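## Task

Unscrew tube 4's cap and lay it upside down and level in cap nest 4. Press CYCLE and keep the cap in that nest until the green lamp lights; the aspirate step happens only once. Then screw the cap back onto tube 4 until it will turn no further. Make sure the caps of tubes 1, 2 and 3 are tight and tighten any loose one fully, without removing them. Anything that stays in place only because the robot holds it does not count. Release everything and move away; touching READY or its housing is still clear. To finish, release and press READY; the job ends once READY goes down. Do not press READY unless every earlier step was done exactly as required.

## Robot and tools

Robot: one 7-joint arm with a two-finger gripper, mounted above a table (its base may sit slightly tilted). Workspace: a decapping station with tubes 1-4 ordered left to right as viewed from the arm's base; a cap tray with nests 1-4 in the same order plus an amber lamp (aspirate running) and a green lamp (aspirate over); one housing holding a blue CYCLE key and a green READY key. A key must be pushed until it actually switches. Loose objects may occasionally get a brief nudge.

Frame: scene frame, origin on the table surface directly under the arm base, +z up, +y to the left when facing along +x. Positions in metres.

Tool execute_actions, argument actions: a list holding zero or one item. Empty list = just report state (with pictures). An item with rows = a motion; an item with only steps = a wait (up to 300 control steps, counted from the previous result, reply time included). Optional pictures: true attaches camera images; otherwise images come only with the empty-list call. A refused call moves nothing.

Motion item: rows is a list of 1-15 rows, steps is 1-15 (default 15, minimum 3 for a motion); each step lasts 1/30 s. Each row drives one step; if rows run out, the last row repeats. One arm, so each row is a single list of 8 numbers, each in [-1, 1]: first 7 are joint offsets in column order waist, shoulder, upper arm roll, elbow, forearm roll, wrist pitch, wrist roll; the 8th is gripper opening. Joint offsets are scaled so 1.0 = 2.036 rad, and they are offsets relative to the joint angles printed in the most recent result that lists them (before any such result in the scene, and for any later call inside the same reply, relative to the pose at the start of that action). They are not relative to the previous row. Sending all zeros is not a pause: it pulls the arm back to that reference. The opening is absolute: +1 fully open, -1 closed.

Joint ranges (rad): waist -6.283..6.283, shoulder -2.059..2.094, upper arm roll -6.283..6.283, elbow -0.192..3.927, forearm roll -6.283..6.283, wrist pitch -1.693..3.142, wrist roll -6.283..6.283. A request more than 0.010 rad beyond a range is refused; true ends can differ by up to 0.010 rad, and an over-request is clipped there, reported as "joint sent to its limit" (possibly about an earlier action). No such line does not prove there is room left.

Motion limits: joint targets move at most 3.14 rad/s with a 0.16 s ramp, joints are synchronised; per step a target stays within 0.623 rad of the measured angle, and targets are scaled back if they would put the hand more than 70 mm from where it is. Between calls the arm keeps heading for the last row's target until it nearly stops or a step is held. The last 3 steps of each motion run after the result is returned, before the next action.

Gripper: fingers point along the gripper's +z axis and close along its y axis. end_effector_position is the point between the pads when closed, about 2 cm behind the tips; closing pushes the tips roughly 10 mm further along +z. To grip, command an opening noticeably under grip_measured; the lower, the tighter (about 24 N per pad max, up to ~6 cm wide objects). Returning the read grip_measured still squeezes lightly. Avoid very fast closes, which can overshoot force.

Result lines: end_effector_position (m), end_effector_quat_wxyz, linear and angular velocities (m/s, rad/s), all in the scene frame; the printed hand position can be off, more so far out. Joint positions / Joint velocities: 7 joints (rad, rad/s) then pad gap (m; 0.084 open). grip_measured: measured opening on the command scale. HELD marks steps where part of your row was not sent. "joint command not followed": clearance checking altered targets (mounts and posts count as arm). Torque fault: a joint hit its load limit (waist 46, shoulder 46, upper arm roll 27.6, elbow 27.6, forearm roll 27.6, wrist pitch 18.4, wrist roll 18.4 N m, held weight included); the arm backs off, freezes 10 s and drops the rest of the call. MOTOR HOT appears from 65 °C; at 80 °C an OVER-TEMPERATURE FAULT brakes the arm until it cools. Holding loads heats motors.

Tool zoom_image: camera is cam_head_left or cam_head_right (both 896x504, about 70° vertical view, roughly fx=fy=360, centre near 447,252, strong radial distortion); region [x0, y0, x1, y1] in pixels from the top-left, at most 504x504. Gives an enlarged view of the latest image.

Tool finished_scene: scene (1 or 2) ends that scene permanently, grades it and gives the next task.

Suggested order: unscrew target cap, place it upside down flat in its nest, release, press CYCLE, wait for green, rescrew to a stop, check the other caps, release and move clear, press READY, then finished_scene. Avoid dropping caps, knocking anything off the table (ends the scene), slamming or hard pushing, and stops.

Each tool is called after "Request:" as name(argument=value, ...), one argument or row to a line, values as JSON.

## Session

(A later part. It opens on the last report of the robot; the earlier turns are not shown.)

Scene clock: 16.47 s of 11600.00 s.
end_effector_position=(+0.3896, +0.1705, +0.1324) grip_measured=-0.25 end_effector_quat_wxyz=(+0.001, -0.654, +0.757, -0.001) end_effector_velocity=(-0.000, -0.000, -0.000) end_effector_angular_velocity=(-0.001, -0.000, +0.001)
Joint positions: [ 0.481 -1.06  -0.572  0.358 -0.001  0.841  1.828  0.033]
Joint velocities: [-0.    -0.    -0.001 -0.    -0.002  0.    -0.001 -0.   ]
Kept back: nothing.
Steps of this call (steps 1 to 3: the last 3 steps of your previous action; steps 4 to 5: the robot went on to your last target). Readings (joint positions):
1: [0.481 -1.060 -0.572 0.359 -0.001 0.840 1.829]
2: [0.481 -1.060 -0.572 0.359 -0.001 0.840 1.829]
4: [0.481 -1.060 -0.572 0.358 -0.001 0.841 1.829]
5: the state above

Request:
execute_actions(
  actions=[
    {"rows": [[-0.0003,0.0002,-0.0005,0,0,0,-0.05,-0.6],[-0.0003,0.0002,-0.0005,0,0,0,-0.1,-0.6],[-0.0006,0.0003,-0.001,0,0,0,-0.15,-0.6],[-0.0006,0.0003,-0.001,0,0,0,-0.2,-0.6],[-0.0009,0.0005,-0.0015,0,0,0,-0.25,-0.6],[-0.0009,0.0005,-0.0015,0,0,0,-0.3,-0.6],[-0.0009,0.0005,-0.0015,0,0,0,-0.35,-0.6],[-0.0009,0.0005,-0.0015,0,0,0,-0.4,-0.6],[-0.0009,0.0005,-0.0015,0,0,0,-0.45,-0.6],[-0.0009,0.0005,-0.0015,0,0,0,-0.5,-0.6],[-0.0009,0.0005,-0.0015,0,0,0,-0.55,-0.6],[-0.0009,0.0005,-0.0015,0,0,0,-0.6,-0.6],[-0.0009,0.0005,-0.0015,0,0,0,-0.65,-0.6],[-0.0009,0.0005,-0.0015,0,0,0,-0.7,-0.6]], "steps": 15},
  ],
)

Request:
execute_actions(
  actions=[
    {"steps": 12},
  ],
  pictures=true,
)

Request:
zoom_image(
  camera="cam_head_left",
  region=[380, 150, 460, 230],
)

Scene clock: 17.20 s of 11600.00 s.
end_effector_position=(+0.3888, +0.1699, +0.1324) grip_measured=-0.25 end_effector_quat_wxyz=(-0.000, +0.855, -0.519, +0.000) end_effector_velocity=(-0.002, -0.002, +0.001) end_effector_angular_velocity=(-0.001, +0.007, +2.633)
Joint positions: [ 0.48  -1.06  -0.574  0.358  0.     0.844  1.201  0.033]
Joint velocities: [-0.005 -0.002 -0.005  0.001  0.001  0.012 -2.642  0.   ]
Steps of this call (steps 1 to 10: the robot went on to your last target; steps 11 to 22: the first 12 steps of this action). Readings (joint positions):
11: [0.481 -1.060 -0.572 0.358 -0.001 0.841 1.828]
12: [0.481 -1.060 -0.572 0.358 -0.001 0.841 1.823]
14: [0.481 -1.060 -0.572 0.358 -0.001 0.841 1.776]
18: [0.480 -1.060 -0.573 0.358 -0.000 0.843 1.537]
22: the state above

Scene clock: 17.60 s of 11600.00 s.
end_effector_position=(+0.3887, +0.1688, +0.1317) grip_measured=-0.25 end_effector_quat_wxyz=(+0.000, +0.987, -0.164, +0.000) end_effector_velocity=(+0.001, -0.001, -0.001) end_effector_angular_velocity=(-0.001, -0.004, +0.358)
Joint positions: [ 0.479 -1.058 -0.575  0.357 -0.001  0.842  0.436  0.033]
Joint velocities: [-0.001  0.002 -0.001 -0.002 -0.001 -0.007 -0.36  -0.002]
Kept back: nothing.
Steps of this call (steps 1 to 3: the last 3 steps of your previous action; steps 4 to 12: the robot went on to your last target). Readings (joint positions):
1: [0.480 -1.060 -0.574 0.358 -0.000 0.845 1.112]
2: [0.479 -1.060 -0.574 0.358 -0.000 0.845 1.023]
4: [0.479 -1.060 -0.574 0.358 -0.000 0.845 0.845]
8: [0.479 -1.059 -0.575 0.357 -0.001 0.843 0.548]
12: the state above

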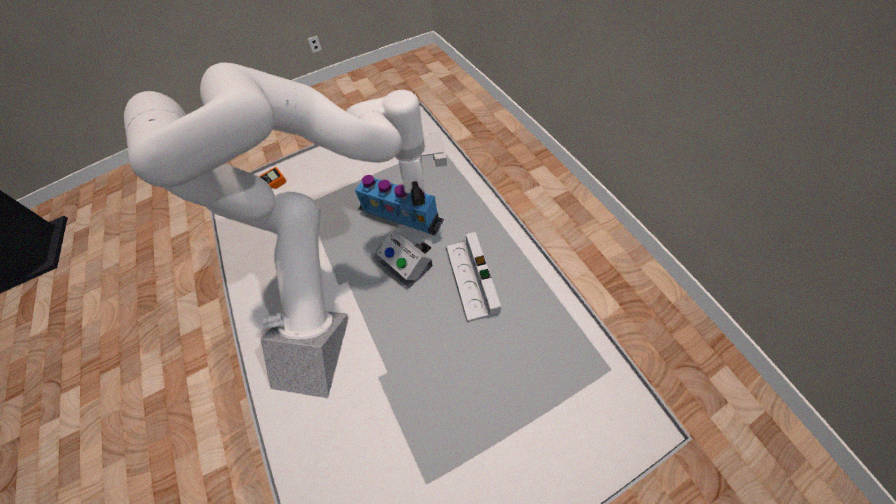

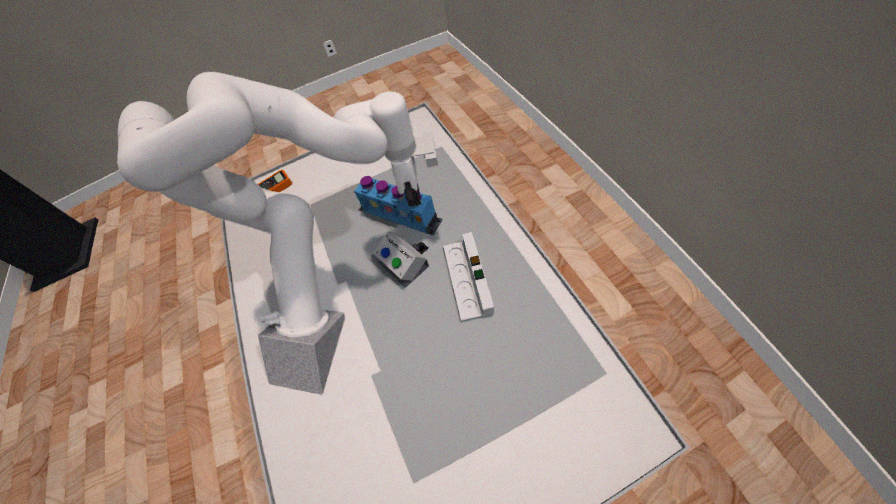

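Region (380, 150, 460, 230) of cam_head_left's 896x504 image, scaled by 6.300, with more detail than that image has.

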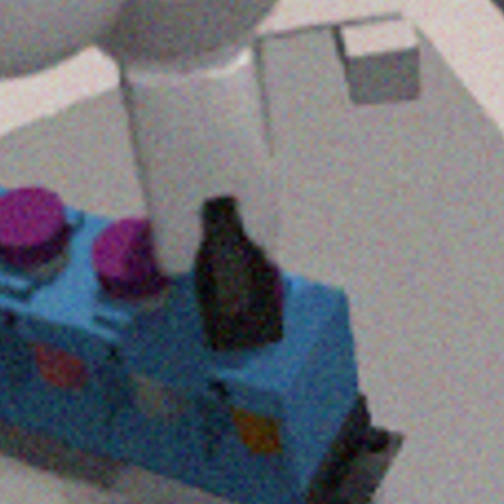

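Request:
execute_actions(
  actions=[
    {"rows": [[-0.0008,-0.001,0.0004,0.0007,0,0.0019,-0.1,-0.7],[-0.0008,-0.001,0.0004,0.0007,0,0.0019,-0.2,-0.7],[-0.0008,-0.001,0.0004,0.0007,0,0.0019,-0.3,-0.7],[-0.0008,-0.001,0.0004,0.0007,0,0.0019,-0.4,-0.7],[-0.0008,-0.001,0.0004,0.0007,0,0.0019,-0.5,-0.7],[-0.0008,-0.001,0.0004,0.0007,0,0.0019,-0.6,-0.7],[-0.0008,-0.001,0.0004,0.0007,0,0.0019,-0.7,-0.7],[-0.0012,-0.0015,0.0006,0.0011,0,0.0029,-0.85,-0.7]], "steps": 15},
  ],
)

Request:
execute_actions(
  actions=[
    {"steps": 16},
  ],
  pictures=true,
)

Request:
zoom_image(
  camera="cam_head_left",
  region=[380, 150, 460, 230],
)

Scene clock: 18.27 s of 11600.00 s.
end_effector_position=(+0.3888, +0.1682, +0.1324) grip_measured=-0.25 end_effector_quat_wxyz=(+0.001, +0.981, +0.194, +0.000) end_effector_velocity=(+0.000, -0.003, +0.002) end_effector_angular_velocity=(-0.005, +0.004, +2.669)
Joint positions: [ 0.477 -1.059 -0.576  0.358 -0.002  0.845 -0.285  0.033]
Joint velocities: [-0.007 -0.003 -0.003  0.002 -0.004  0.007 -2.674 -0.   ]
Steps of this call (steps 1 to 8: the robot went on to your last target; steps 9 to 20: the first 12 steps of this action). Readings (joint positions):
9: [0.479 -1.058 -0.575 0.357 -0.001 0.842 0.405]
10: [0.479 -1.058 -0.575 0.357 -0.001 0.842 0.399]
12: [0.479 -1.059 -0.575 0.357 -0.001 0.842 0.351]
16: [0.478 -1.059 -0.575 0.357 -0.002 0.843 0.075]
20: the state above

Scene clock: 18.80 s of 11600.00 s.
end_effector_position=(+0.3896, +0.1686, +0.1337) grip_measured=-0.25 end_effector_quat_wxyz=(+0.001, +0.770, +0.638, +0.001) end_effector_velocity=(+0.001, +0.004, +0.003) end_effector_angular_velocity=(+0.005, -0.001, +0.203)
Joint positions: [ 0.476 -1.061 -0.575  0.36  -0.002  0.847 -1.276  0.033]
Joint velocities: [ 0.003 -0.006  0.007  0.006  0.006  0.008 -0.197 -0.   ]
Kept back: nothing.
Steps of this call (steps 1 to 3: the last 3 steps of your previous action; steps 4 to 16: the robot went on to your last target). Readings (joint positions):
1: [0.476 -1.060 -0.576 0.358 -0.002 0.845 -0.374]
2: [0.476 -1.060 -0.576 0.358 -0.002 0.845 -0.463]
4: [0.476 -1.060 -0.576 0.358 -0.003 0.846 -0.641]
8: [0.476 -1.060 -0.576 0.359 -0.003 0.846 -0.990]
16: the state above

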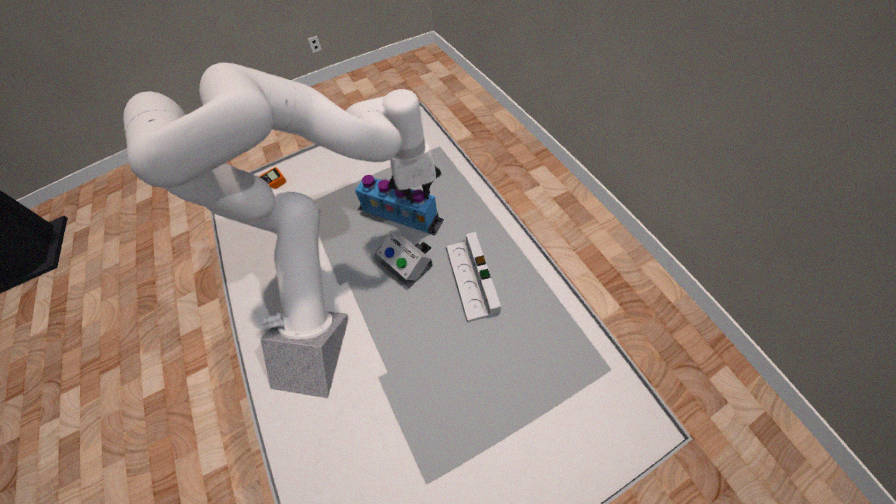

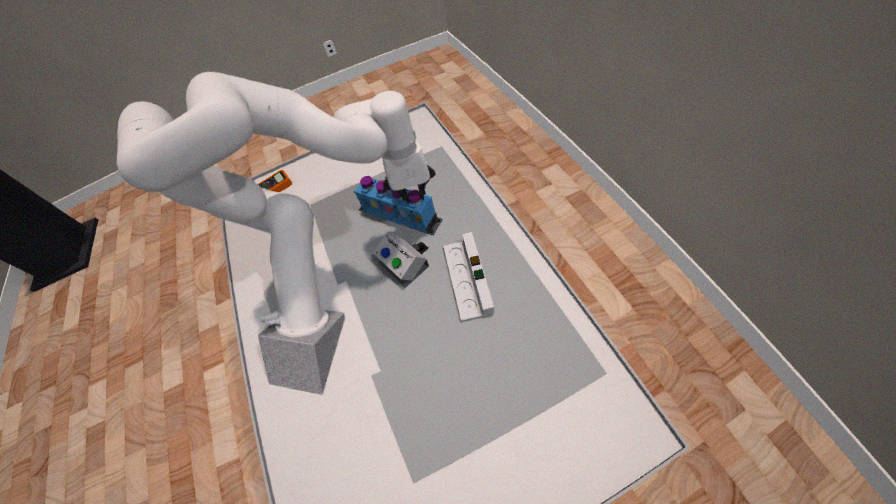

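Region (380, 150, 460, 230) of cam_head_left's 896x504 image, scaled by 6.300, with more detail than that image has.

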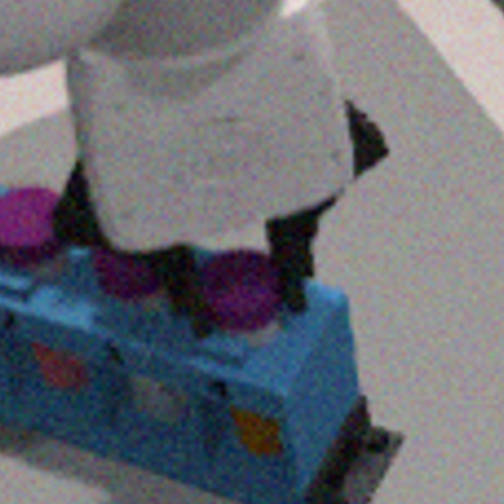

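Request:
execute_actions(
  actions=[
    {"rows": [[-0.0005,-0.0006,0.0002,0.0004,0.0005,0.0012,-0.5,-0.7],[-0.0005,-0.0006,0.0002,0.0004,0.0005,0.0012,-0.5,-0.7],[-0.0005,-0.0006,0.0002,0.0004,0.0005,0.0012,-0.5,-0.7],[-0.0005,-0.0006,0.0002,0.0004,0.0005,0.0012,-0.5,-0.7],[-0.0005,-0.0006,0.0002,0.0004,0.0005,0.0012,-0.5,-0.7],[-0.0005,-0.0006,0.0002,0.0004,0.0005,0.0012,-0.5,-0.7],[-0.0005,-0.0006,0.0002,0.0004,0.0005,0.0012,-0.5,-0.7],[-0.0005,-0.0006,0.0002,0.0004,0.0005,0.0012,-0.5,-0.7],[-0.0005,-0.0006,0.0002,0.0004,0.0005,0.0012,-0.5,-0.7],[-0.0005,-0.0006,0.0002,0.0004,0.0005,0.0012,-0.5,-0.7],[-0.0009,-0.0012,0.0005,0.0009,0.001,0.0023,-1.0,-0.7]], "steps": 15},
  ],
)

Request:
execute_actions(
  actions=[
    {"steps": 16},
  ],
)

Scene clock: 19.40 s of 11600.00 s.
end_effector_position=(+0.3894, +0.1694, +0.1344) grip_measured=-0.25 end_effector_quat_wxyz=(+0.001, +0.502, +0.865, +0.001) end_effector_velocity=(-0.000, -0.001, +0.001) end_effector_angular_velocity=(-0.007, +0.001, +2.633)
Joint positions: [ 0.476 -1.063 -0.573  0.361  0.     0.85  -1.982  0.033]
Joint velocities: [-0.003 -0.003 -0.001  0.002 -0.     0.008 -2.635 -0.   ]
Steps of this call (steps 1 to 6: the robot went on to your last target; steps 7 to 18: the first 12 steps of this action). Readings (joint positions):
7: [0.476 -1.061 -0.575 0.360 -0.001 0.847 -1.293]
8: [0.476 -1.062 -0.574 0.360 -0.001 0.847 -1.299]
10: [0.476 -1.062 -0.574 0.360 -0.001 0.848 -1.346]
14: [0.476 -1.063 -0.574 0.361 -0.000 0.849 -1.623]
18: the state above

Scene clock: 19.93 s of 11600.00 s.
end_effector_position=(+0.3893, +0.1690, +0.1349) grip_measured=-0.25 end_effector_quat_wxyz=(+0.001, -0.104, +0.995, -0.000) end_effector_velocity=(+0.001, -0.000, +0.001) end_effector_angular_velocity=(+0.001, -0.003, +0.762)
Joint positions: [ 0.474 -1.064 -0.574  0.362  0.001  0.852 -3.243  0.033]
Joint velocities: [-0.001  0.    -0.002  0.001  0.002 -0.002 -0.766 -0.   ]
Kept back: nothing.
Steps of this call (steps 1 to 3: the last 3 steps of your previous action; steps 4 to 16: the robot went on to your last target). Readings (joint positions):
1: [0.476 -1.063 -0.573 0.361 0.000 0.850 -2.070]
2: [0.476 -1.063 -0.573 0.362 0.000 0.851 -2.159]
4: [0.475 -1.064 -0.573 0.362 0.001 0.851 -2.336]
8: [0.475 -1.064 -0.573 0.362 0.001 0.853 -2.693]
16: the state above

Request:
execute_actions(
  actions=[
    {"rows": [[-0.0005,-0.0006,0.0002,0.0004,0,0.0012,-0.5,-0.7],[-0.0005,-0.0006,0.0002,0.0004,0,0.0012,-0.5,-0.7],[-0.0005,-0.0006,0.0002,0.0004,0,0.0012,-0.5,-0.7],[-0.0005,-0.0006,0.0002,0.0004,0,0.0012,-0.5,-0.7],[-0.0005,-0.0006,0.0002,0.0004,0,0.0012,-0.5,-0.7],[-0.0005,-0.0006,0.0002,0.0004,0,0.0012,-0.5,-0.7],[-0.0005,-0.0006,0.0002,0.0004,0,0.0012,-0.5,-0.7],[-0.0005,-0.0006,0.0002,0.0004,0,0.0012,-0.5,-0.7],[-0.0005,-0.0006,0.0002,0.0004,0,0.0012,-0.6,-0.7]], "steps": 15},
  ],
)

Request:
execute_actions(
  actions=[
    {"steps": 12},
  ],
  pictures=true,
)

Request:
zoom_image(
  camera="cam_head_left",
  region=[380, 150, 460, 230],
)

Scene clock: 20.60 s of 11600.00 s.
end_effector_position=(+0.3894, +0.1688, +0.1353) grip_measured=-0.25 end_effector_quat_wxyz=(+0.001, -0.464, +0.886, -0.001) end_effector_velocity=(+0.000, -0.001, +0.002) end_effector_angular_velocity=(-0.008, -0.000, +2.658)
Joint positions: [ 0.473 -1.065 -0.574  0.363  0.     0.854 -4.001  0.033]
Joint velocities: [-0.003 -0.002 -0.001  0.002 -0.002  0.006 -2.66  -0.   ]
Steps of this call (steps 1 to 8: the robot went on to your last target; steps 9 to 20: the first 12 steps of this action). Readings (joint positions):
9: [0.474 -1.064 -0.574 0.362 0.001 0.852 -3.309]
10: [0.474 -1.064 -0.574 0.362 0.001 0.852 -3.316]
12: [0.474 -1.064 -0.574 0.362 0.001 0.852 -3.363]
16: [0.474 -1.064 -0.574 0.362 0.000 0.853 -3.640]
20: the state above

Scene clock: 21.00 s of 11600.00 s.
end_effector_position=(+0.3895, +0.1688, +0.1355) grip_measured=-0.25 end_effector_quat_wxyz=(+0.001, -0.652, +0.758, -0.001) end_effector_velocity=(-0.000, -0.000, +0.000) end_effector_angular_velocity=(-0.002, -0.000, +0.090)
Joint positions: [ 0.473 -1.065 -0.573  0.363  0.     0.854 -4.456  0.033]
Joint velocities: [-0.    -0.     0.001 -0.    -0.002  0.    -0.089 -0.   ]
Kept back: nothing.
Steps of this call (steps 1 to 3: the last 3 steps of your previous action; steps 4 to 12: the robot went on to your last target). Readings (joint positions):
1: [0.473 -1.065 -0.574 0.363 0.000 0.854 -4.089]
2: [0.473 -1.065 -0.574 0.363 0.000 0.854 -4.171]
4: [0.473 -1.065 -0.574 0.363 0.000 0.854 -4.307]
8: [0.473 -1.065 -0.573 0.363 0.000 0.854 -4.429]
12: the state above

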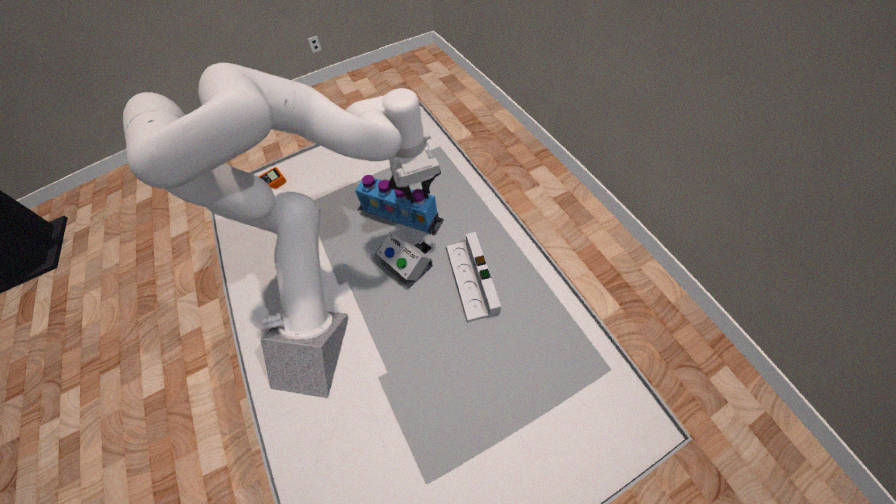

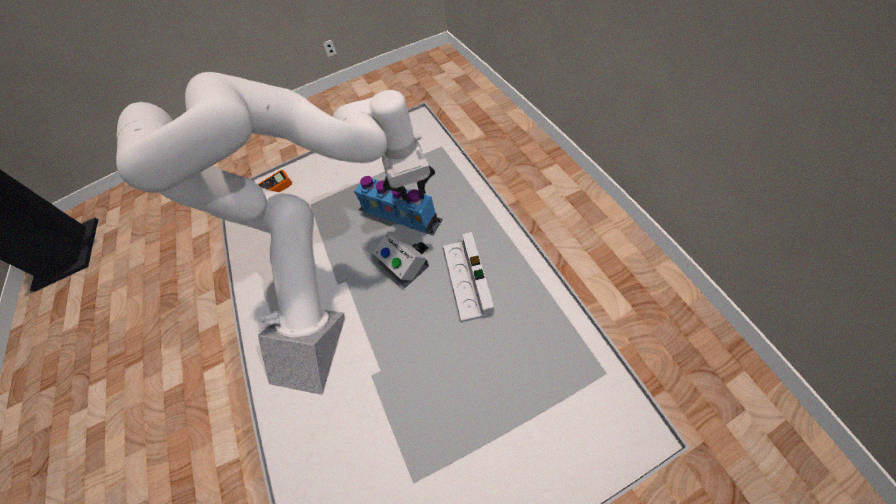

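Region (380, 150, 460, 230) of cam_head_left's 896x504 image, scaled by 6.300, with more detail than that image has.

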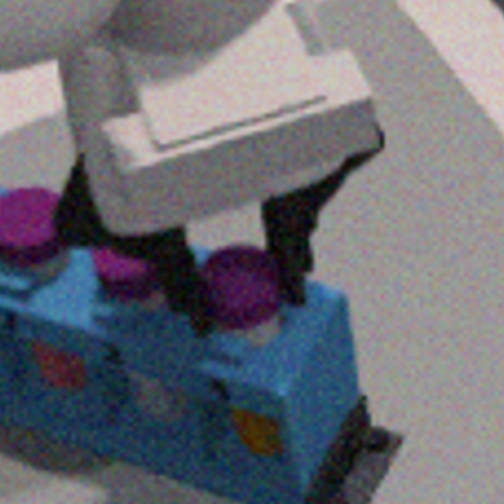

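Request:
execute_actions(
  actions=[
    {"rows": [[-0.001,-0.0013,0.0005,0.001,0,0.0025,0,-0.7],[-0.002,-0.0026,0.001,0.002,0,0.005,0,-0.7],[-0.003,-0.004,0.0015,0.003,0,0.0076,0,-0.7]], "steps": 15},
  ],
  pictures=true,
)

Request:
zoom_image(
  camera="cam_head_left",
  region=[380, 150, 460, 230],
)

Scene clock: 21.53 s of 11600.00 s.
end_effector_position=(+0.3893, +0.1688, +0.1393) grip_measured=-0.25 end_effector_quat_wxyz=(+0.001, -0.652, +0.758, -0.001) end_effector_velocity=(+0.000, +0.000, +0.002) end_effector_angular_velocity=(-0.001, -0.001, -0.001)
Joint positions: [ 0.467 -1.073 -0.57   0.369  0.     0.869 -4.457  0.033]
Joint velocities: [-0.003 -0.004  0.003  0.004 -0.     0.007  0.002 -0.   ]
Steps of this call (steps 1 to 4: the robot went on to your last target; steps 5 to 16: the first 12 steps of this action). Readings (joint positions):
5: [0.473 -1.065 -0.573 0.363 0.000 0.854 -4.463]
6: [0.473 -1.065 -0.573 0.363 0.000 0.855 -4.462]
8: [0.471 -1.067 -0.572 0.365 0.000 0.859 -4.460]
12: [0.468 -1.071 -0.571 0.368 0.000 0.866 -4.457]
16: the state above

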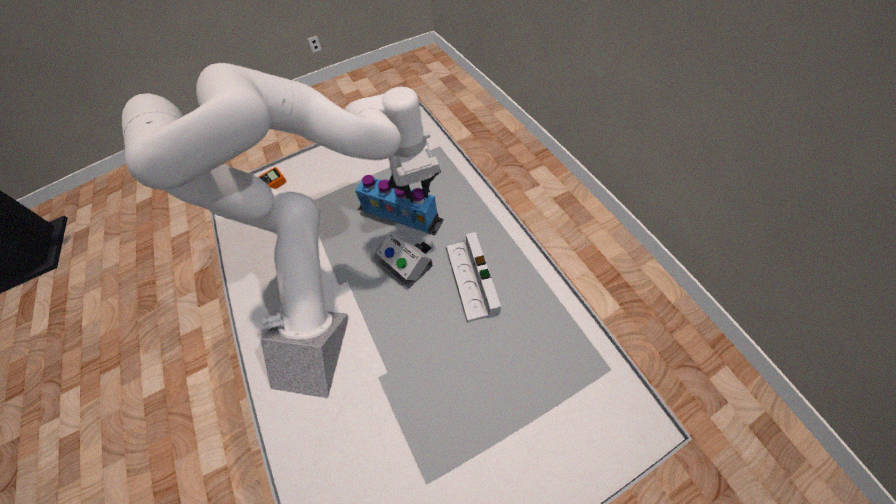

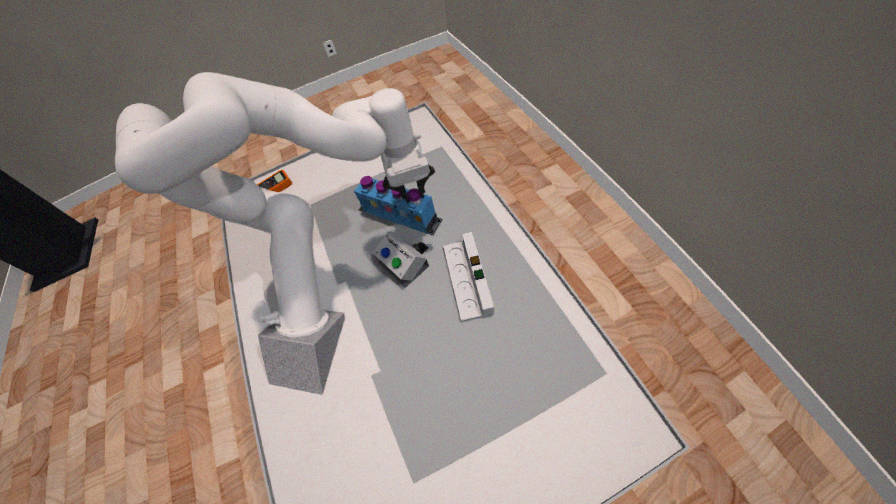

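Region (380, 150, 460, 230) of cam_head_left's 896x504 image, scaled by 6.300, with more detail than that image has.

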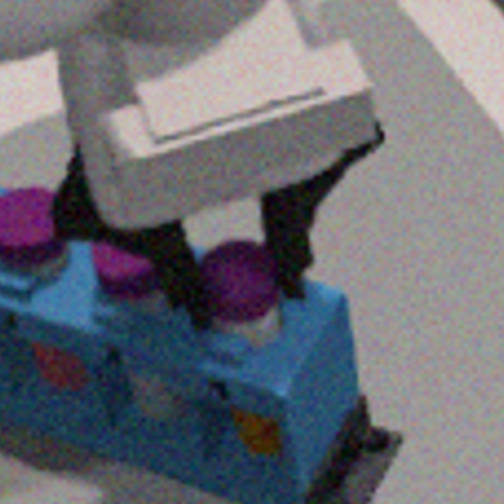

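Request:
execute_actions(
  actions=[
    {"rows": [[-0.0057,-0.008,0.0026,0.0097,0,0.019,0,-0.7],[-0.0114,-0.016,0.0052,0.0193,0,0.0385,0,-0.7],[-0.0171,-0.0242,0.0078,0.029,0,0.0577,0,-0.7]], "steps": 12},
  ],
)

Request:
execute_actions(
  actions=[
    {"rows": [[0.073,0.109,-0.251,0.056,0,-0.0556,0.3,-0.7]], "steps": 15},
  ],
)

Scene clock: 23.30 s of 11600.00 s.
end_effector_position=(+0.3902, +0.1702, +0.1672) grip_measured=-0.25 end_effector_quat_wxyz=(+0.002, -0.653, +0.757, -0.001) end_effector_velocity=(-0.002, -0.008, +0.046) end_effector_angular_velocity=(-0.010, +0.001, -0.010)
Joint positions: [ 0.438 -1.117 -0.555  0.421  0.002  0.971 -4.457  0.033]
Joint velocities: [-0.06  -0.068  0.011  0.085 -0.012  0.174 -0.001 -0.   ]
Steps of this call (steps 1 to 3: the last 3 steps of your previous action; steps 4 to 15: the robot went on to your last target; steps 16 to 44: nothing new was sent; steps 45 to 53: the first 9 steps of this action). Readings (joint positions):
45: [0.467 -1.073 -0.570 0.369 0.000 0.870 -4.456]
46: [0.466 -1.074 -0.570 0.371 0.000 0.874 -4.456]
48: [0.459 -1.086 -0.565 0.384 0.002 0.902 -4.457]
52: [0.441 -1.114 -0.555 0.417 0.003 0.964 -4.457]
53: the state above

Scene clock: 23.80 s of 11600.00 s.
end_effector_position=(+0.4196, +0.0837, +0.1450) grip_measured=-0.25 end_effector_quat_wxyz=(+0.012, -0.317, +0.947, +0.055) end_effector_velocity=(+0.039, -0.305, -0.083) end_effector_angular_velocity=(+0.100, +0.229, -2.243)
Joint positions: [ 0.548 -0.951 -0.943  0.511  0.001  0.896 -3.995  0.033]
Joint velocities: [ 0.314  0.476 -1.107  0.239  0.002 -0.242  1.307 -0.   ]
Steps of this call (steps 1 to 3: the last 3 steps of your previous action; steps 4 to 15: the first 12 steps of this action, its rows measured from where the robot was after step 3). Readings (joint positions):
3: [0.435 -1.120 -0.554 0.425 0.001 0.982 -4.457]
4: [0.435 -1.121 -0.554 0.425 0.001 0.983 -4.456]
5: [0.436 -1.119 -0.558 0.427 0.001 0.982 -4.451]
7: [0.449 -1.101 -0.595 0.436 0.001 0.972 -4.404]
11: [0.501 -1.023 -0.776 0.475 0.001 0.932 -4.193]
15: the state above

Request:
execute_actions(
  actions=[
    {"rows": [[0.0892,0.1341,-0.3107,0.0719,-0.0005,-0.0667,0.685,-0.7]], "steps": 15},
  ],
)

Request:
execute_actions(
  actions=[
    {"steps": 25},
  ],
  pictures=true,
)

Request:
zoom_image(
  camera="cam_head_left",
  region=[430, 230, 530, 330],
)

Request:
zoom_image(
  camera="cam_head_right",
  region=[420, 230, 520, 330],
)

Scene clock: 24.33 s of 11600.00 s.
end_effector_position=(+0.4098, -0.0526, +0.1201) grip_measured=-0.25 end_effector_quat_wxyz=(-0.005, +0.162, +0.986, +0.037) end_effector_velocity=(-0.080, -0.309, -0.024) end_effector_angular_velocity=(-0.235, +0.190, -2.681)
Joint positions: [ 0.67  -0.768 -1.368  0.609  0.001  0.804 -3.389  0.033]
Joint velocities: [ 0.251  0.379 -0.875  0.204 -0.003 -0.185  1.942 -0.   ]
Steps of this call (steps 1 to 3: the last 3 steps of your previous action; step 4: the robot went on to your last target; steps 5 to 16: the first 12 steps of this action). Readings (joint positions):
5: [0.578 -0.907 -1.046 0.534 0.001 0.873 -3.871]
6: [0.581 -0.903 -1.055 0.536 0.001 0.871 -3.857]
8: [0.595 -0.883 -1.098 0.547 0.001 0.860 -3.802]
12: [0.635 -0.821 -1.244 0.580 0.001 0.830 -3.617]
16: the state above

Scene clock: 25.17 s of 11600.00 s.
end_effector_position=(+0.3843, -0.1271, +0.1202) grip_measured=-0.25 end_effector_quat_wxyz=(+0.000, +0.600, +0.800, +0.000) end_effector_velocity=(-0.001, -0.001, +0.000) end_effector_angular_velocity=(-0.000, -0.000, -0.008)
Joint positions: [ 0.73  -0.678 -1.575  0.658  0.     0.76  -2.601  0.033]
Joint velocities: [-0.     0.001 -0.003  0.     0.001  0.     0.004 -0.   ]
Kept back: nothing.
Steps of this call (steps 1 to 3: the last 3 steps of your previous action; steps 4 to 25: the robot went on to your last target). Readings (joint positions):
1: [0.679 -0.755 -1.397 0.616 0.000 0.798 -3.321]
2: [0.687 -0.743 -1.425 0.622 0.000 0.792 -3.248]
4: [0.701 -0.721 -1.476 0.634 0.000 0.781 -3.084]
8: [0.721 -0.692 -1.545 0.651 0.000 0.767 -2.774]
25: the state above

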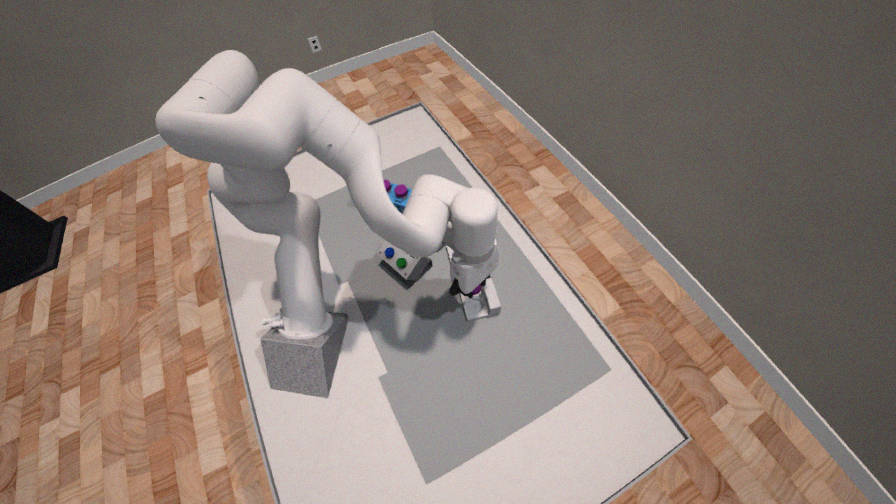

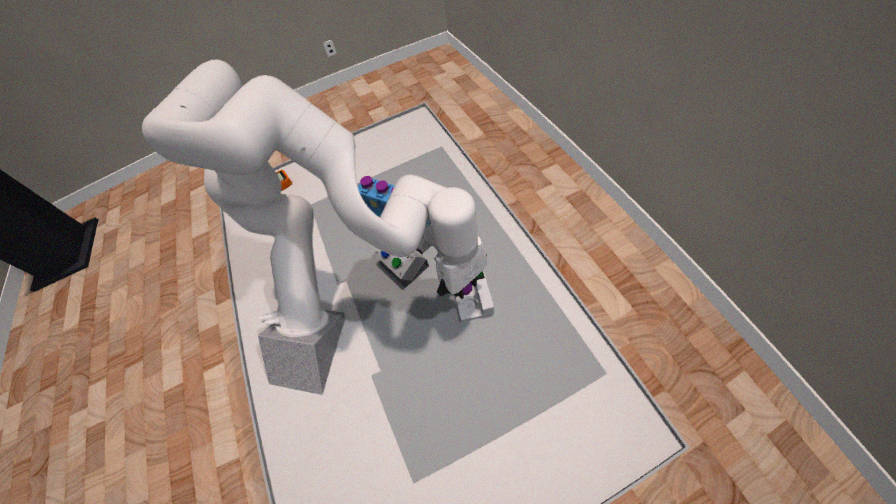

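Region (430, 230, 530, 330) of cam_head_left's 896x504 image, scaled by 5.040, with more detail than that image has.

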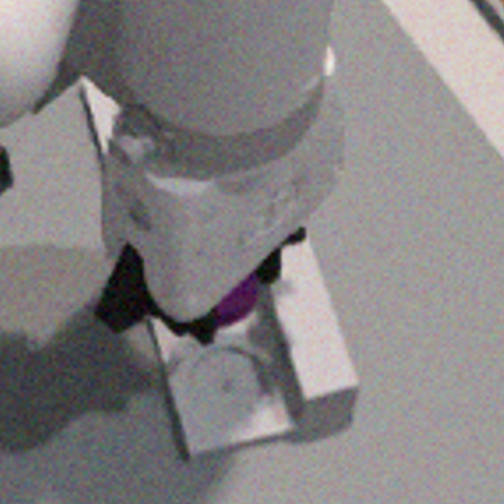

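Region (420, 230, 520, 330) of cam_head_right's 896x504 image, scaled by 5.040, with more detail than that image has.

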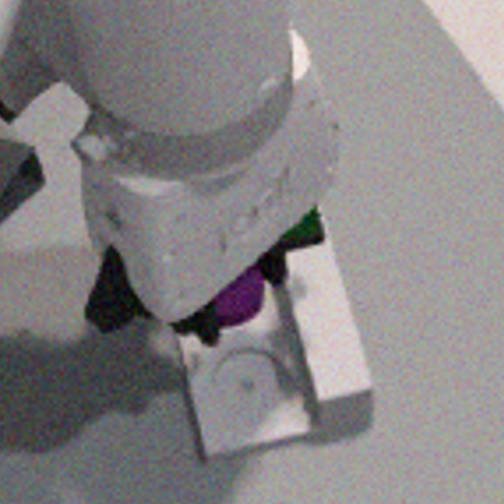

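Request:
execute_actions(
  actions=[
    {"rows": [[0.0942,-0.0047,-0.0734,-0.0211,0,-0.0807,0.295,-0.7]], "steps": 15},
  ],
)

Request:
execute_actions(
  actions=[
    {"steps": 15},
  ],
  pictures=true,
)

Request:
zoom_image(
  camera="cam_head_left",
  region=[440, 260, 510, 330],
)

Request:
zoom_image(
  camera="cam_head_right",
  region=[430, 260, 500, 330],
)

Scene clock: 26.00 s of 11600.00 s.
end_effector_position=(+0.3837, -0.1257, +0.0743) grip_measured=-0.25 end_effector_quat_wxyz=(-0.002, +0.789, +0.615, +0.001) end_effector_velocity=(-0.001, -0.003, -0.061) end_effector_angular_velocity=(-0.018, -0.001, -0.793)
Joint positions: [ 0.902 -0.687 -1.708  0.617  0.     0.615 -2.069  0.033]
Joint velocities: [ 0.247 -0.012 -0.192 -0.048  0.    -0.219  0.791  0.   ]
Steps of this call (steps 1 to 13: the robot went on to your last target; steps 14 to 25: the first 12 steps of this action). Readings (joint positions):
14: [0.730 -0.678 -1.575 0.658 0.000 0.760 -2.600]
15: [0.731 -0.678 -1.577 0.658 0.000 0.758 -2.594]
17: [0.745 -0.679 -1.588 0.655 0.000 0.745 -2.548]
21: [0.832 -0.683 -1.655 0.635 0.000 0.673 -2.281]
25: the state above

Scene clock: 26.50 s of 11600.00 s.
end_effector_position=(+0.3842, -0.1272, +0.0703) grip_measured=-0.25 end_effector_quat_wxyz=(+0.000, +0.810, +0.587, +0.000) end_effector_velocity=(-0.000, -0.000, -0.001) end_effector_angular_velocity=(+0.001, -0.000, -0.007)
Joint positions: [ 0.921 -0.688 -1.724  0.615  0.     0.596 -2.001  0.033]
Joint velocities: [ 0.002 -0.    -0.003 -0.001  0.002 -0.001  0.003  0.   ]
Kept back: nothing.
Steps of this call (steps 1 to 3: the last 3 steps of your previous action; steps 4 to 15: the robot went on to your last target). Readings (joint positions):
1: [0.908 -0.687 -1.713 0.616 0.000 0.609 -2.047]
2: [0.913 -0.687 -1.716 0.616 0.000 0.605 -2.033]
4: [0.917 -0.688 -1.721 0.616 0.000 0.600 -2.016]
8: [0.920 -0.688 -1.723 0.615 0.000 0.597 -2.004]
15: the state above

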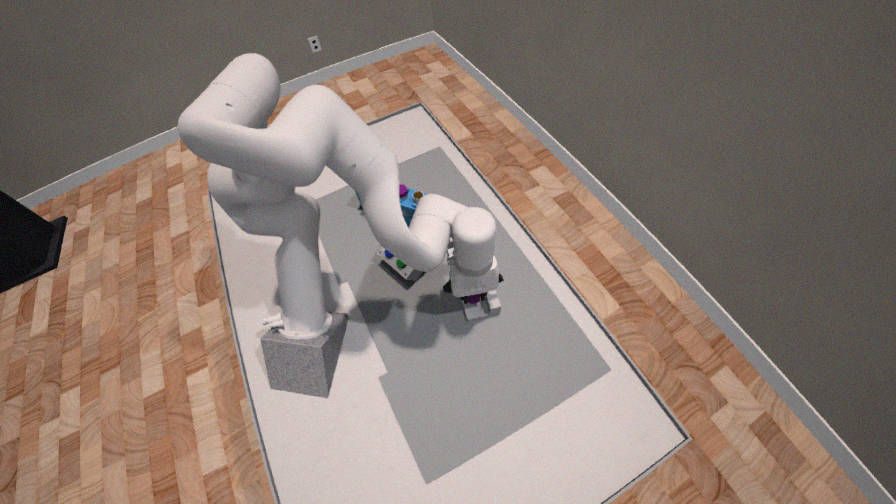

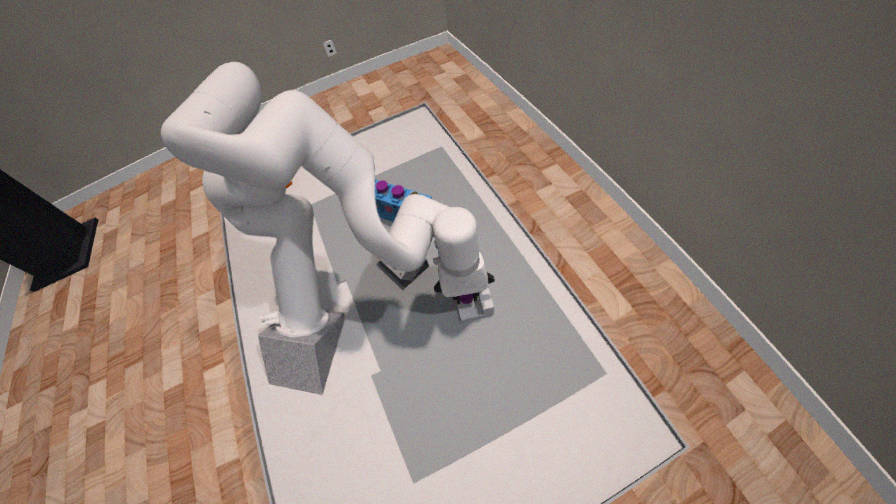

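Region (440, 260, 510, 330) of cam_head_left's 896x504 image, scaled by 7.200, with more detail than that image has.

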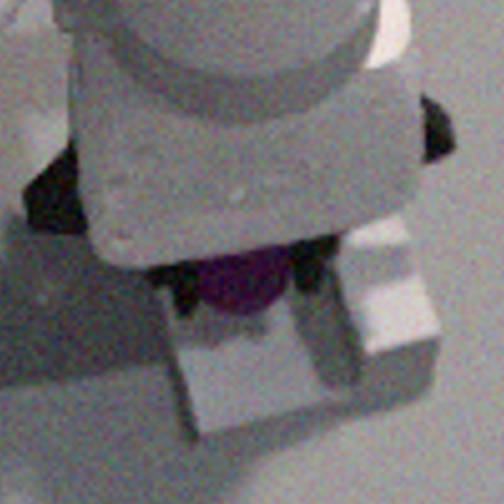

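Region (430, 260, 500, 330) of cam_head_right's 896x504 image, scaled by 7.200, with more detail than that image has.

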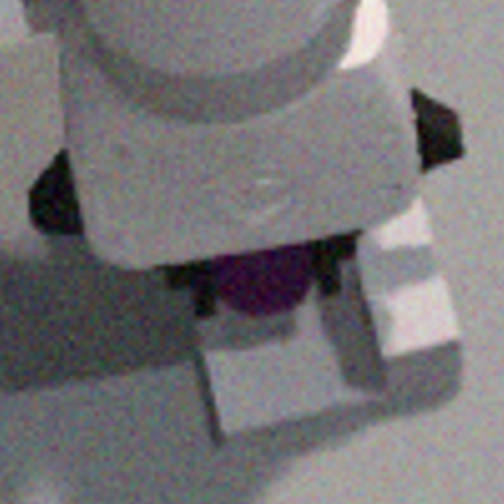

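Request:
execute_actions(
  actions=[
    {"rows": [[0,0,0,0,0,0,-0.805,-0.7]], "steps": 15},
  ],
)

Request:
execute_actions(
  actions=[
    {"steps": 12},
  ],
)

Request:
execute_actions(
  actions=[
    {"rows": [[0.0599,-0.0081,-0.0489,0.0007,0,-0.0386,-0.02,-0.7]], "steps": 15},
  ],
)

Request:
execute_actions(
  actions=[
    {"steps": 10},
  ],
  pictures=true,
)

Request:
zoom_image(
  camera="cam_head_right",
  region=[430, 260, 500, 330],
)

Scene clock: 27.47 s of 11600.00 s.
end_effector_position=(+0.3842, -0.1272, +0.0703) grip_measured=-0.25 end_effector_quat_wxyz=(+0.000, +0.564, +0.826, +0.000) end_effector_velocity=(+0.000, -0.001, +0.000) end_effector_angular_velocity=(-0.003, -0.002, +2.674)
Joint positions: [ 0.921 -0.688 -1.724  0.615  0.     0.596 -2.69   0.033]
Joint velocities: [-0.     0.    -0.001  0.001  0.001  0.    -2.676  0.   ]
Steps of this call (steps 1 to 15: the robot went on to your last target; steps 16 to 17: nothing new was sent; steps 18 to 29: the first 12 steps of this action). Readings (joint positions):
18: [0.922 -0.688 -1.724 0.615 0.000 0.596 -2.001]
19: [0.922 -0.688 -1.724 0.615 0.000 0.596 -2.006]
21: [0.922 -0.688 -1.724 0.615 0.000 0.596 -2.053]
25: [0.922 -0.688 -1.724 0.615 0.000 0.596 -2.329]
29: the state above

Scene clock: 27.87 s of 11600.00 s.
end_effector_position=(+0.3842, -0.1273, +0.0703) grip_measured=-0.25 end_effector_quat_wxyz=(+0.000, +0.155, +0.988, +0.000) end_effector_velocity=(+0.000, -0.000, +0.000) end_effector_angular_velocity=(+0.000, -0.001, +0.684)
Joint positions: [ 0.921 -0.688 -1.724  0.615  0.     0.596 -3.578  0.033]
Joint velocities: [-0.    -0.    -0.     0.     0.003 -0.    -0.687  0.   ]
Kept back: nothing.
Steps of this call (steps 1 to 3: the last 3 steps of your previous action; steps 4 to 12: the robot went on to your last target). Readings (joint positions):
1: [0.921 -0.688 -1.724 0.615 0.000 0.596 -2.780]
2: [0.921 -0.688 -1.724 0.615 0.000 0.596 -2.869]
4: [0.921 -0.688 -1.724 0.615 0.000 0.596 -3.047]
8: [0.921 -0.688 -1.724 0.615 0.000 0.596 -3.387]
12: the state above

Scene clock: 28.27 s of 11600.00 s.
end_effector_position=(+0.3853, -0.1312, +0.0462) grip_measured=-0.25 end_effector_quat_wxyz=(+0.001, +0.137, +0.991, +0.000) end_effector_velocity=(+0.002, -0.008, -0.005) end_effector_angular_velocity=(-0.013, -0.011, -0.009)
Joint positions: [ 1.039 -0.704 -1.82   0.616  0.     0.52  -3.618  0.033]
Joint velocities: [ 0.039 -0.004 -0.039  0.009  0.002 -0.033 -0.001 -0.   ]
Steps of this call (steps 1 to 12: the first 12 steps of this action). Readings (joint positions):
1: [0.922 -0.688 -1.725 0.615 0.000 0.595 -3.597]
2: [0.926 -0.688 -1.728 0.615 0.000 0.592 -3.609]
4: [0.963 -0.693 -1.759 0.617 0.000 0.568 -3.618]
8: [1.026 -0.702 -1.809 0.614 0.000 0.530 -3.618]
12: the state above

Scene clock: 28.60 s of 11600.00 s.
end_effector_position=(+0.3853, -0.1314, +0.0455) grip_measured=-0.25 end_effector_quat_wxyz=(+0.001, +0.137, +0.991, +0.000) end_effector_velocity=(-0.000, +0.000, -0.000) end_effector_angular_velocity=(+0.001, +0.001, -0.000)
Joint positions: [ 1.043 -0.704 -1.824  0.616  0.     0.517 -3.619  0.033]
Joint velocities: [ 0.002 -0.    -0.002 -0.    -0.     0.    -0.     0.   ]
Kept back: nothing.
Steps of this call (steps 1 to 3: the last 3 steps of your previous action; steps 4 to 10: the robot went on to your last target). Readings (joint positions):
1: [1.040 -0.704 -1.821 0.617 0.000 0.519 -3.618]
2: [1.041 -0.704 -1.822 0.617 0.000 0.518 -3.618]
4: [1.042 -0.704 -1.823 0.617 0.000 0.518 -3.618]
8: [1.043 -0.704 -1.824 0.616 0.000 0.517 -3.619]
10: the state above

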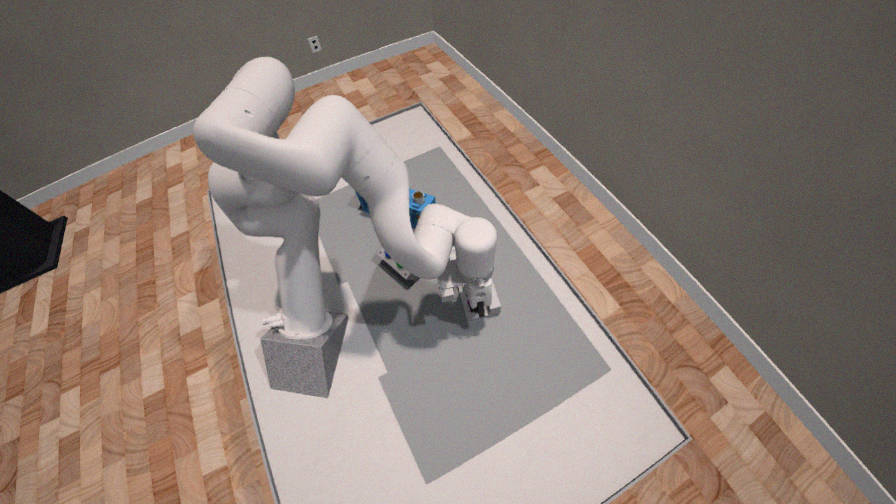

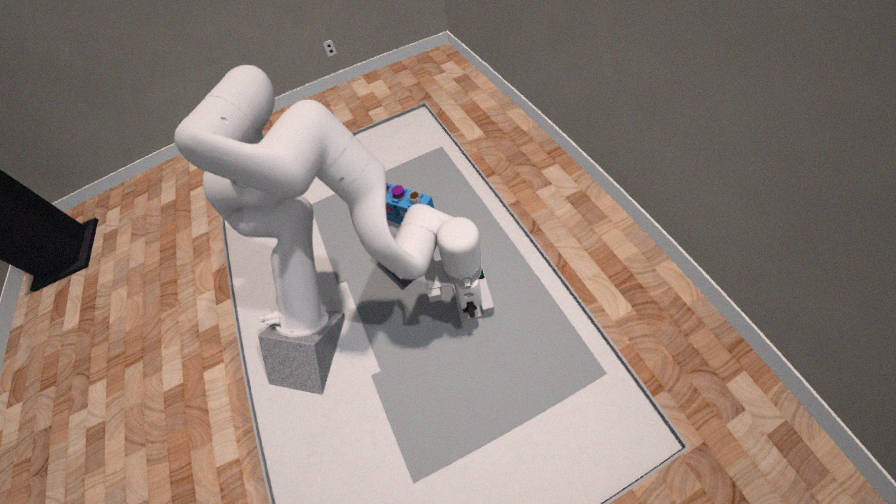

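Region (430, 260, 500, 330) of cam_head_right's 896x504 image, scaled by 7.200, with more detail than that image has.

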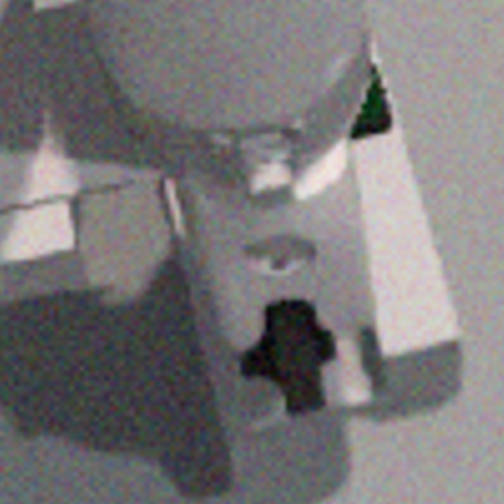

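Request:
execute_actions(
  actions=[
    {"rows": [[0.0043,-0.0008,-0.0033,-0.0002,0,-0.0031,0,-0.7],[0.0086,-0.0016,-0.0066,-0.0004,0,-0.0063,0,-0.7],[0.013,-0.0024,-0.0098,-0.0006,0,-0.0094,0,-0.7],[0.0173,-0.0032,-0.0131,-0.0008,0,-0.0126,0,-0.7],[0.0216,-0.004,-0.0164,-0.001,0,-0.0157,0,-0.7],[0.0259,-0.0048,-0.0197,-0.0012,0,-0.0188,0,-0.7]], "steps": 15},
  ],
)

Request:
execute_actions(
  actions=[
    {"steps": 5},
  ],
)

Scene clock: 29.23 s of 11600.00 s.
end_effector_position=(+0.3863, -0.1327, +0.0356) grip_measured=-0.25 end_effector_quat_wxyz=(+0.002, +0.138, +0.990, -0.001) end_effector_velocity=(+0.010, -0.013, +0.000) end_effector_angular_velocity=(-0.029, -0.027, -0.006)
Joint positions: [ 1.09  -0.713 -1.86   0.616  0.     0.482 -3.619  0.033]
Joint velocities: [ 0.037 -0.005 -0.034  0.022  0.001 -0.041  0.    -0.   ]
Steps of this call (steps 1 to 7: the robot went on to your last target; steps 8 to 19: the first 12 steps of this action). Readings (joint positions):
8: [1.043 -0.704 -1.824 0.616 0.000 0.517 -3.619]
9: [1.045 -0.705 -1.825 0.616 0.000 0.516 -3.619]
11: [1.052 -0.706 -1.831 0.616 0.000 0.510 -3.619]
15: [1.078 -0.711 -1.850 0.615 0.000 0.492 -3.619]
19: the state above

Scene clock: 29.40 s of 11600.00 s.
end_effector_position=(+0.3865, -0.1331, +0.0352) grip_measured=-0.25 end_effector_quat_wxyz=(+0.002, +0.138, +0.990, -0.001) end_effector_velocity=(-0.000, +0.001, -0.001) end_effector_angular_velocity=(+0.001, +0.003, +0.004)
Joint positions: [ 1.093 -0.713 -1.863  0.617  0.     0.48  -3.618  0.033]
Joint velocities: [ 0.004  0.001 -0.    -0.002 -0.001 -0.001  0.     0.   ]
Kept back: nothing.
Steps of this call (steps 1 to 3: the last 3 steps of your previous action; steps 4 to 5: the robot went on to your last target). Readings (joint positions):
1: [1.091 -0.713 -1.861 0.617 0.000 0.481 -3.619]
2: [1.092 -0.713 -1.862 0.617 0.000 0.480 -3.619]
4: [1.093 -0.713 -1.862 0.617 0.000 0.480 -3.619]
5: the state above

Request:
execute_actions(
  actions=[
    {"rows": [[-0.0041,0.0005,0.0036,-0.0015,0,0.0032,0,-0.7],[-0.0041,0.0005,0.0036,-0.0015,0,0.0032,0,-0.7],[-0.0041,0.0005,0.0036,-0.0015,0,0.0032,0,-0.7],[-0.0041,0.0005,0.0036,-0.0015,0,0.0032,0,-0.7],[-0.0041,0.0005,0.0036,-0.0015,0,0.0032,0,-0.7],[-0.0041,0.0005,0.0036,-0.0015,0,0.0032,0,-0.7],[-0.0041,0.0005,0.0036,-0.0015,0,0.0032,0,-0.7],[-0.0041,0.0005,0.0036,-0.0015,0,0.0032,0,-0.7],[-0.0041,0.0005,0.0036,-0.0015,0,0.0032,0,-0.3],[-0.0041,0.0005,0.0036,-0.0015,0,0.0032,0,-0.2],[-0.0041,0.0005,0.0036,-0.0015,0,0.0032,0,-0.1],[-0.0041,0.0005,0.0036,-0.0015,0,0.0032,0,0.0],[-0.0041,0.0005,0.0036,-0.0015,0,0.0032,0,0.1]], "steps": 15},
  ],
)

Request:
execute_actions(
  actions=[
    {"steps": 6},
  ],
)

Scene clock: 30.03 s of 11600.00 s.
end_effector_position=(+0.3849, -0.1305, +0.0351) grip_measured=-0.18 end_effector_quat_wxyz=(+0.000, +0.137, +0.991, +0.001) end_effector_velocity=(-0.003, +0.026, -0.010) end_effector_angular_velocity=(+0.047, +0.028, +0.029)
Joint positions: [ 1.086 -0.713 -1.856  0.612  0.     0.486 -3.619  0.036]
Joint velocities: [-0.003 -0.008  0.038 -0.027  0.006  0.025  0.     0.132]
Steps of this call (steps 1 to 7: the robot went on to your last target; steps 8 to 19: the first 12 steps of this action). Readings (joint positions):
8: [1.094 -0.713 -1.863 0.617 0.000 0.479 -3.619]
9: [1.093 -0.713 -1.862 0.616 0.000 0.480 -3.619]
11: [1.091 -0.713 -1.860 0.615 -0.000 0.480 -3.619]
15: [1.087 -0.713 -1.857 0.613 0.000 0.484 -3.619]
19: the state above

Scene clock: 30.23 s of 11600.00 s.
end_effector_position=(+0.3841, -0.1294, +0.0344) grip_measured=+0.08 end_effector_quat_wxyz=(-0.001, +0.137, +0.991, +0.002) end_effector_velocity=(-0.004, -0.004, +0.001) end_effector_angular_velocity=(-0.002, +0.001, -0.012)
Joint positions: [ 1.086 -0.713 -1.855  0.61   0.     0.487 -3.619  0.048]
Joint velocities: [-0.004  0.001 -0.011 -0.    -0.002  0.001 -0.     0.005]
Kept back: nothing.
Steps of this call (steps 1 to 3: the last 3 steps of your previous action; steps 4 to 6: the robot went on to your last target). Readings (joint positions):
1: [1.086 -0.713 -1.854 0.612 0.000 0.487 -3.619]
2: [1.086 -0.713 -1.854 0.611 0.000 0.487 -3.619]
4: [1.086 -0.713 -1.854 0.611 0.000 0.487 -3.619]
6: the state above

Request:
execute_actions(
  actions=[
    {"rows": [[-0.04,0.006,0.032,0.002,0,0.027,0,0.1],[-0.0807,0.0125,0.0639,0.0022,0,0.0535,0,0.1]], "steps": 10},
  ],
)

Request:
execute_actions(
  actions=[
    {"rows": [[-0.2,-0.02,0.16,-0.02,0,0.11,-0.3,0.1]], "steps": 15},
  ],
)

Scene clock: 31.50 s of 11600.00 s.
end_effector_position=(+0.3857, -0.1295, +0.0621) grip_measured=+0.09 end_effector_quat_wxyz=(+0.002, +0.136, +0.991, -0.000) end_effector_velocity=(+0.003, -0.015, +0.124) end_effector_angular_velocity=(-0.061, -0.037, -0.014)
Joint positions: [ 0.965 -0.694 -1.76   0.617  0.     0.566 -3.618  0.048]
Joint velocities: [-0.519  0.084  0.386  0.043  0.002  0.316  0.001  0.   ]
Steps of this call (steps 1 to 15: the robot went on to your last target; steps 16 to 31: nothing new was sent; steps 32 to 38: the first 7 steps of this action). Readings (joint positions):
32: [1.085 -0.712 -1.855 0.614 0.000 0.486 -3.618]
33: [1.080 -0.711 -1.851 0.614 0.000 0.490 -3.618]
35: [1.041 -0.706 -1.818 0.612 0.000 0.519 -3.618]
38: the state above

Scene clock: 32.00 s of 11600.00 s.
end_effector_position=(+0.3733, -0.1031, +0.1302) grip_measured=+0.09 end_effector_quat_wxyz=(+0.018, -0.140, +0.990, +0.011) end_effector_velocity=(-0.032, +0.037, +0.087) end_effector_angular_velocity=(-0.034, -0.025, +0.859)
Joint positions: [ 0.571 -0.726 -1.448  0.582  0.     0.784 -4.156  0.048]
Joint velocities: [-0.532 -0.046  0.424 -0.054  0.     0.295 -0.833 -0.   ]
Steps of this call (steps 1 to 3: the last 3 steps of your previous action; steps 4 to 15: the first 12 steps of this action, its rows measured from where the robot was after step 3). Readings (joint positions):
3: [0.935 -0.689 -1.737 0.616 0.000 0.586 -3.619]
4: [0.931 -0.689 -1.733 0.615 0.000 0.589 -3.619]
5: [0.925 -0.689 -1.728 0.614 0.000 0.594 -3.624]
7: [0.893 -0.695 -1.701 0.607 0.000 0.613 -3.671]
11: [0.717 -0.713 -1.561 0.591 0.000 0.708 -3.938]
15: the state above

Request:
execute_actions(
  actions=[
    {"rows": [[-0.2331,-0.055,0.2118,-0.0766,0,0.0992,-0.51,-1]], "steps": 15},
  ],
)

Scene clock: 32.50 s of 11600.00 s.
end_effector_position=(+0.3381, -0.0473, +0.1665) grip_measured=-1.00 end_effector_quat_wxyz=(+0.008, -0.524, +0.852, +0.003) end_effector_velocity=(-0.081, +0.079, +0.042) end_effector_angular_velocity=(-0.155, +0.068, +2.447)
Joint positions: [ 0.161 -0.822 -1.076  0.448  0.     0.959 -4.906  0.   ]
Joint velocities: [-0.704 -0.173  0.643 -0.248 -0.     0.29  -2.349  0.   ]
Steps of this call (steps 1 to 3: the last 3 steps of your previous action; steps 4 to 15: the first 12 steps of this action). Readings (joint positions):
4: [0.538 -0.729 -1.419 0.576 0.000 0.804 -4.213]
5: [0.532 -0.730 -1.414 0.574 0.000 0.808 -4.224]
7: [0.496 -0.738 -1.381 0.563 0.000 0.823 -4.276]
11: [0.313 -0.784 -1.213 0.500 0.000 0.898 -4.556]
15: the state above


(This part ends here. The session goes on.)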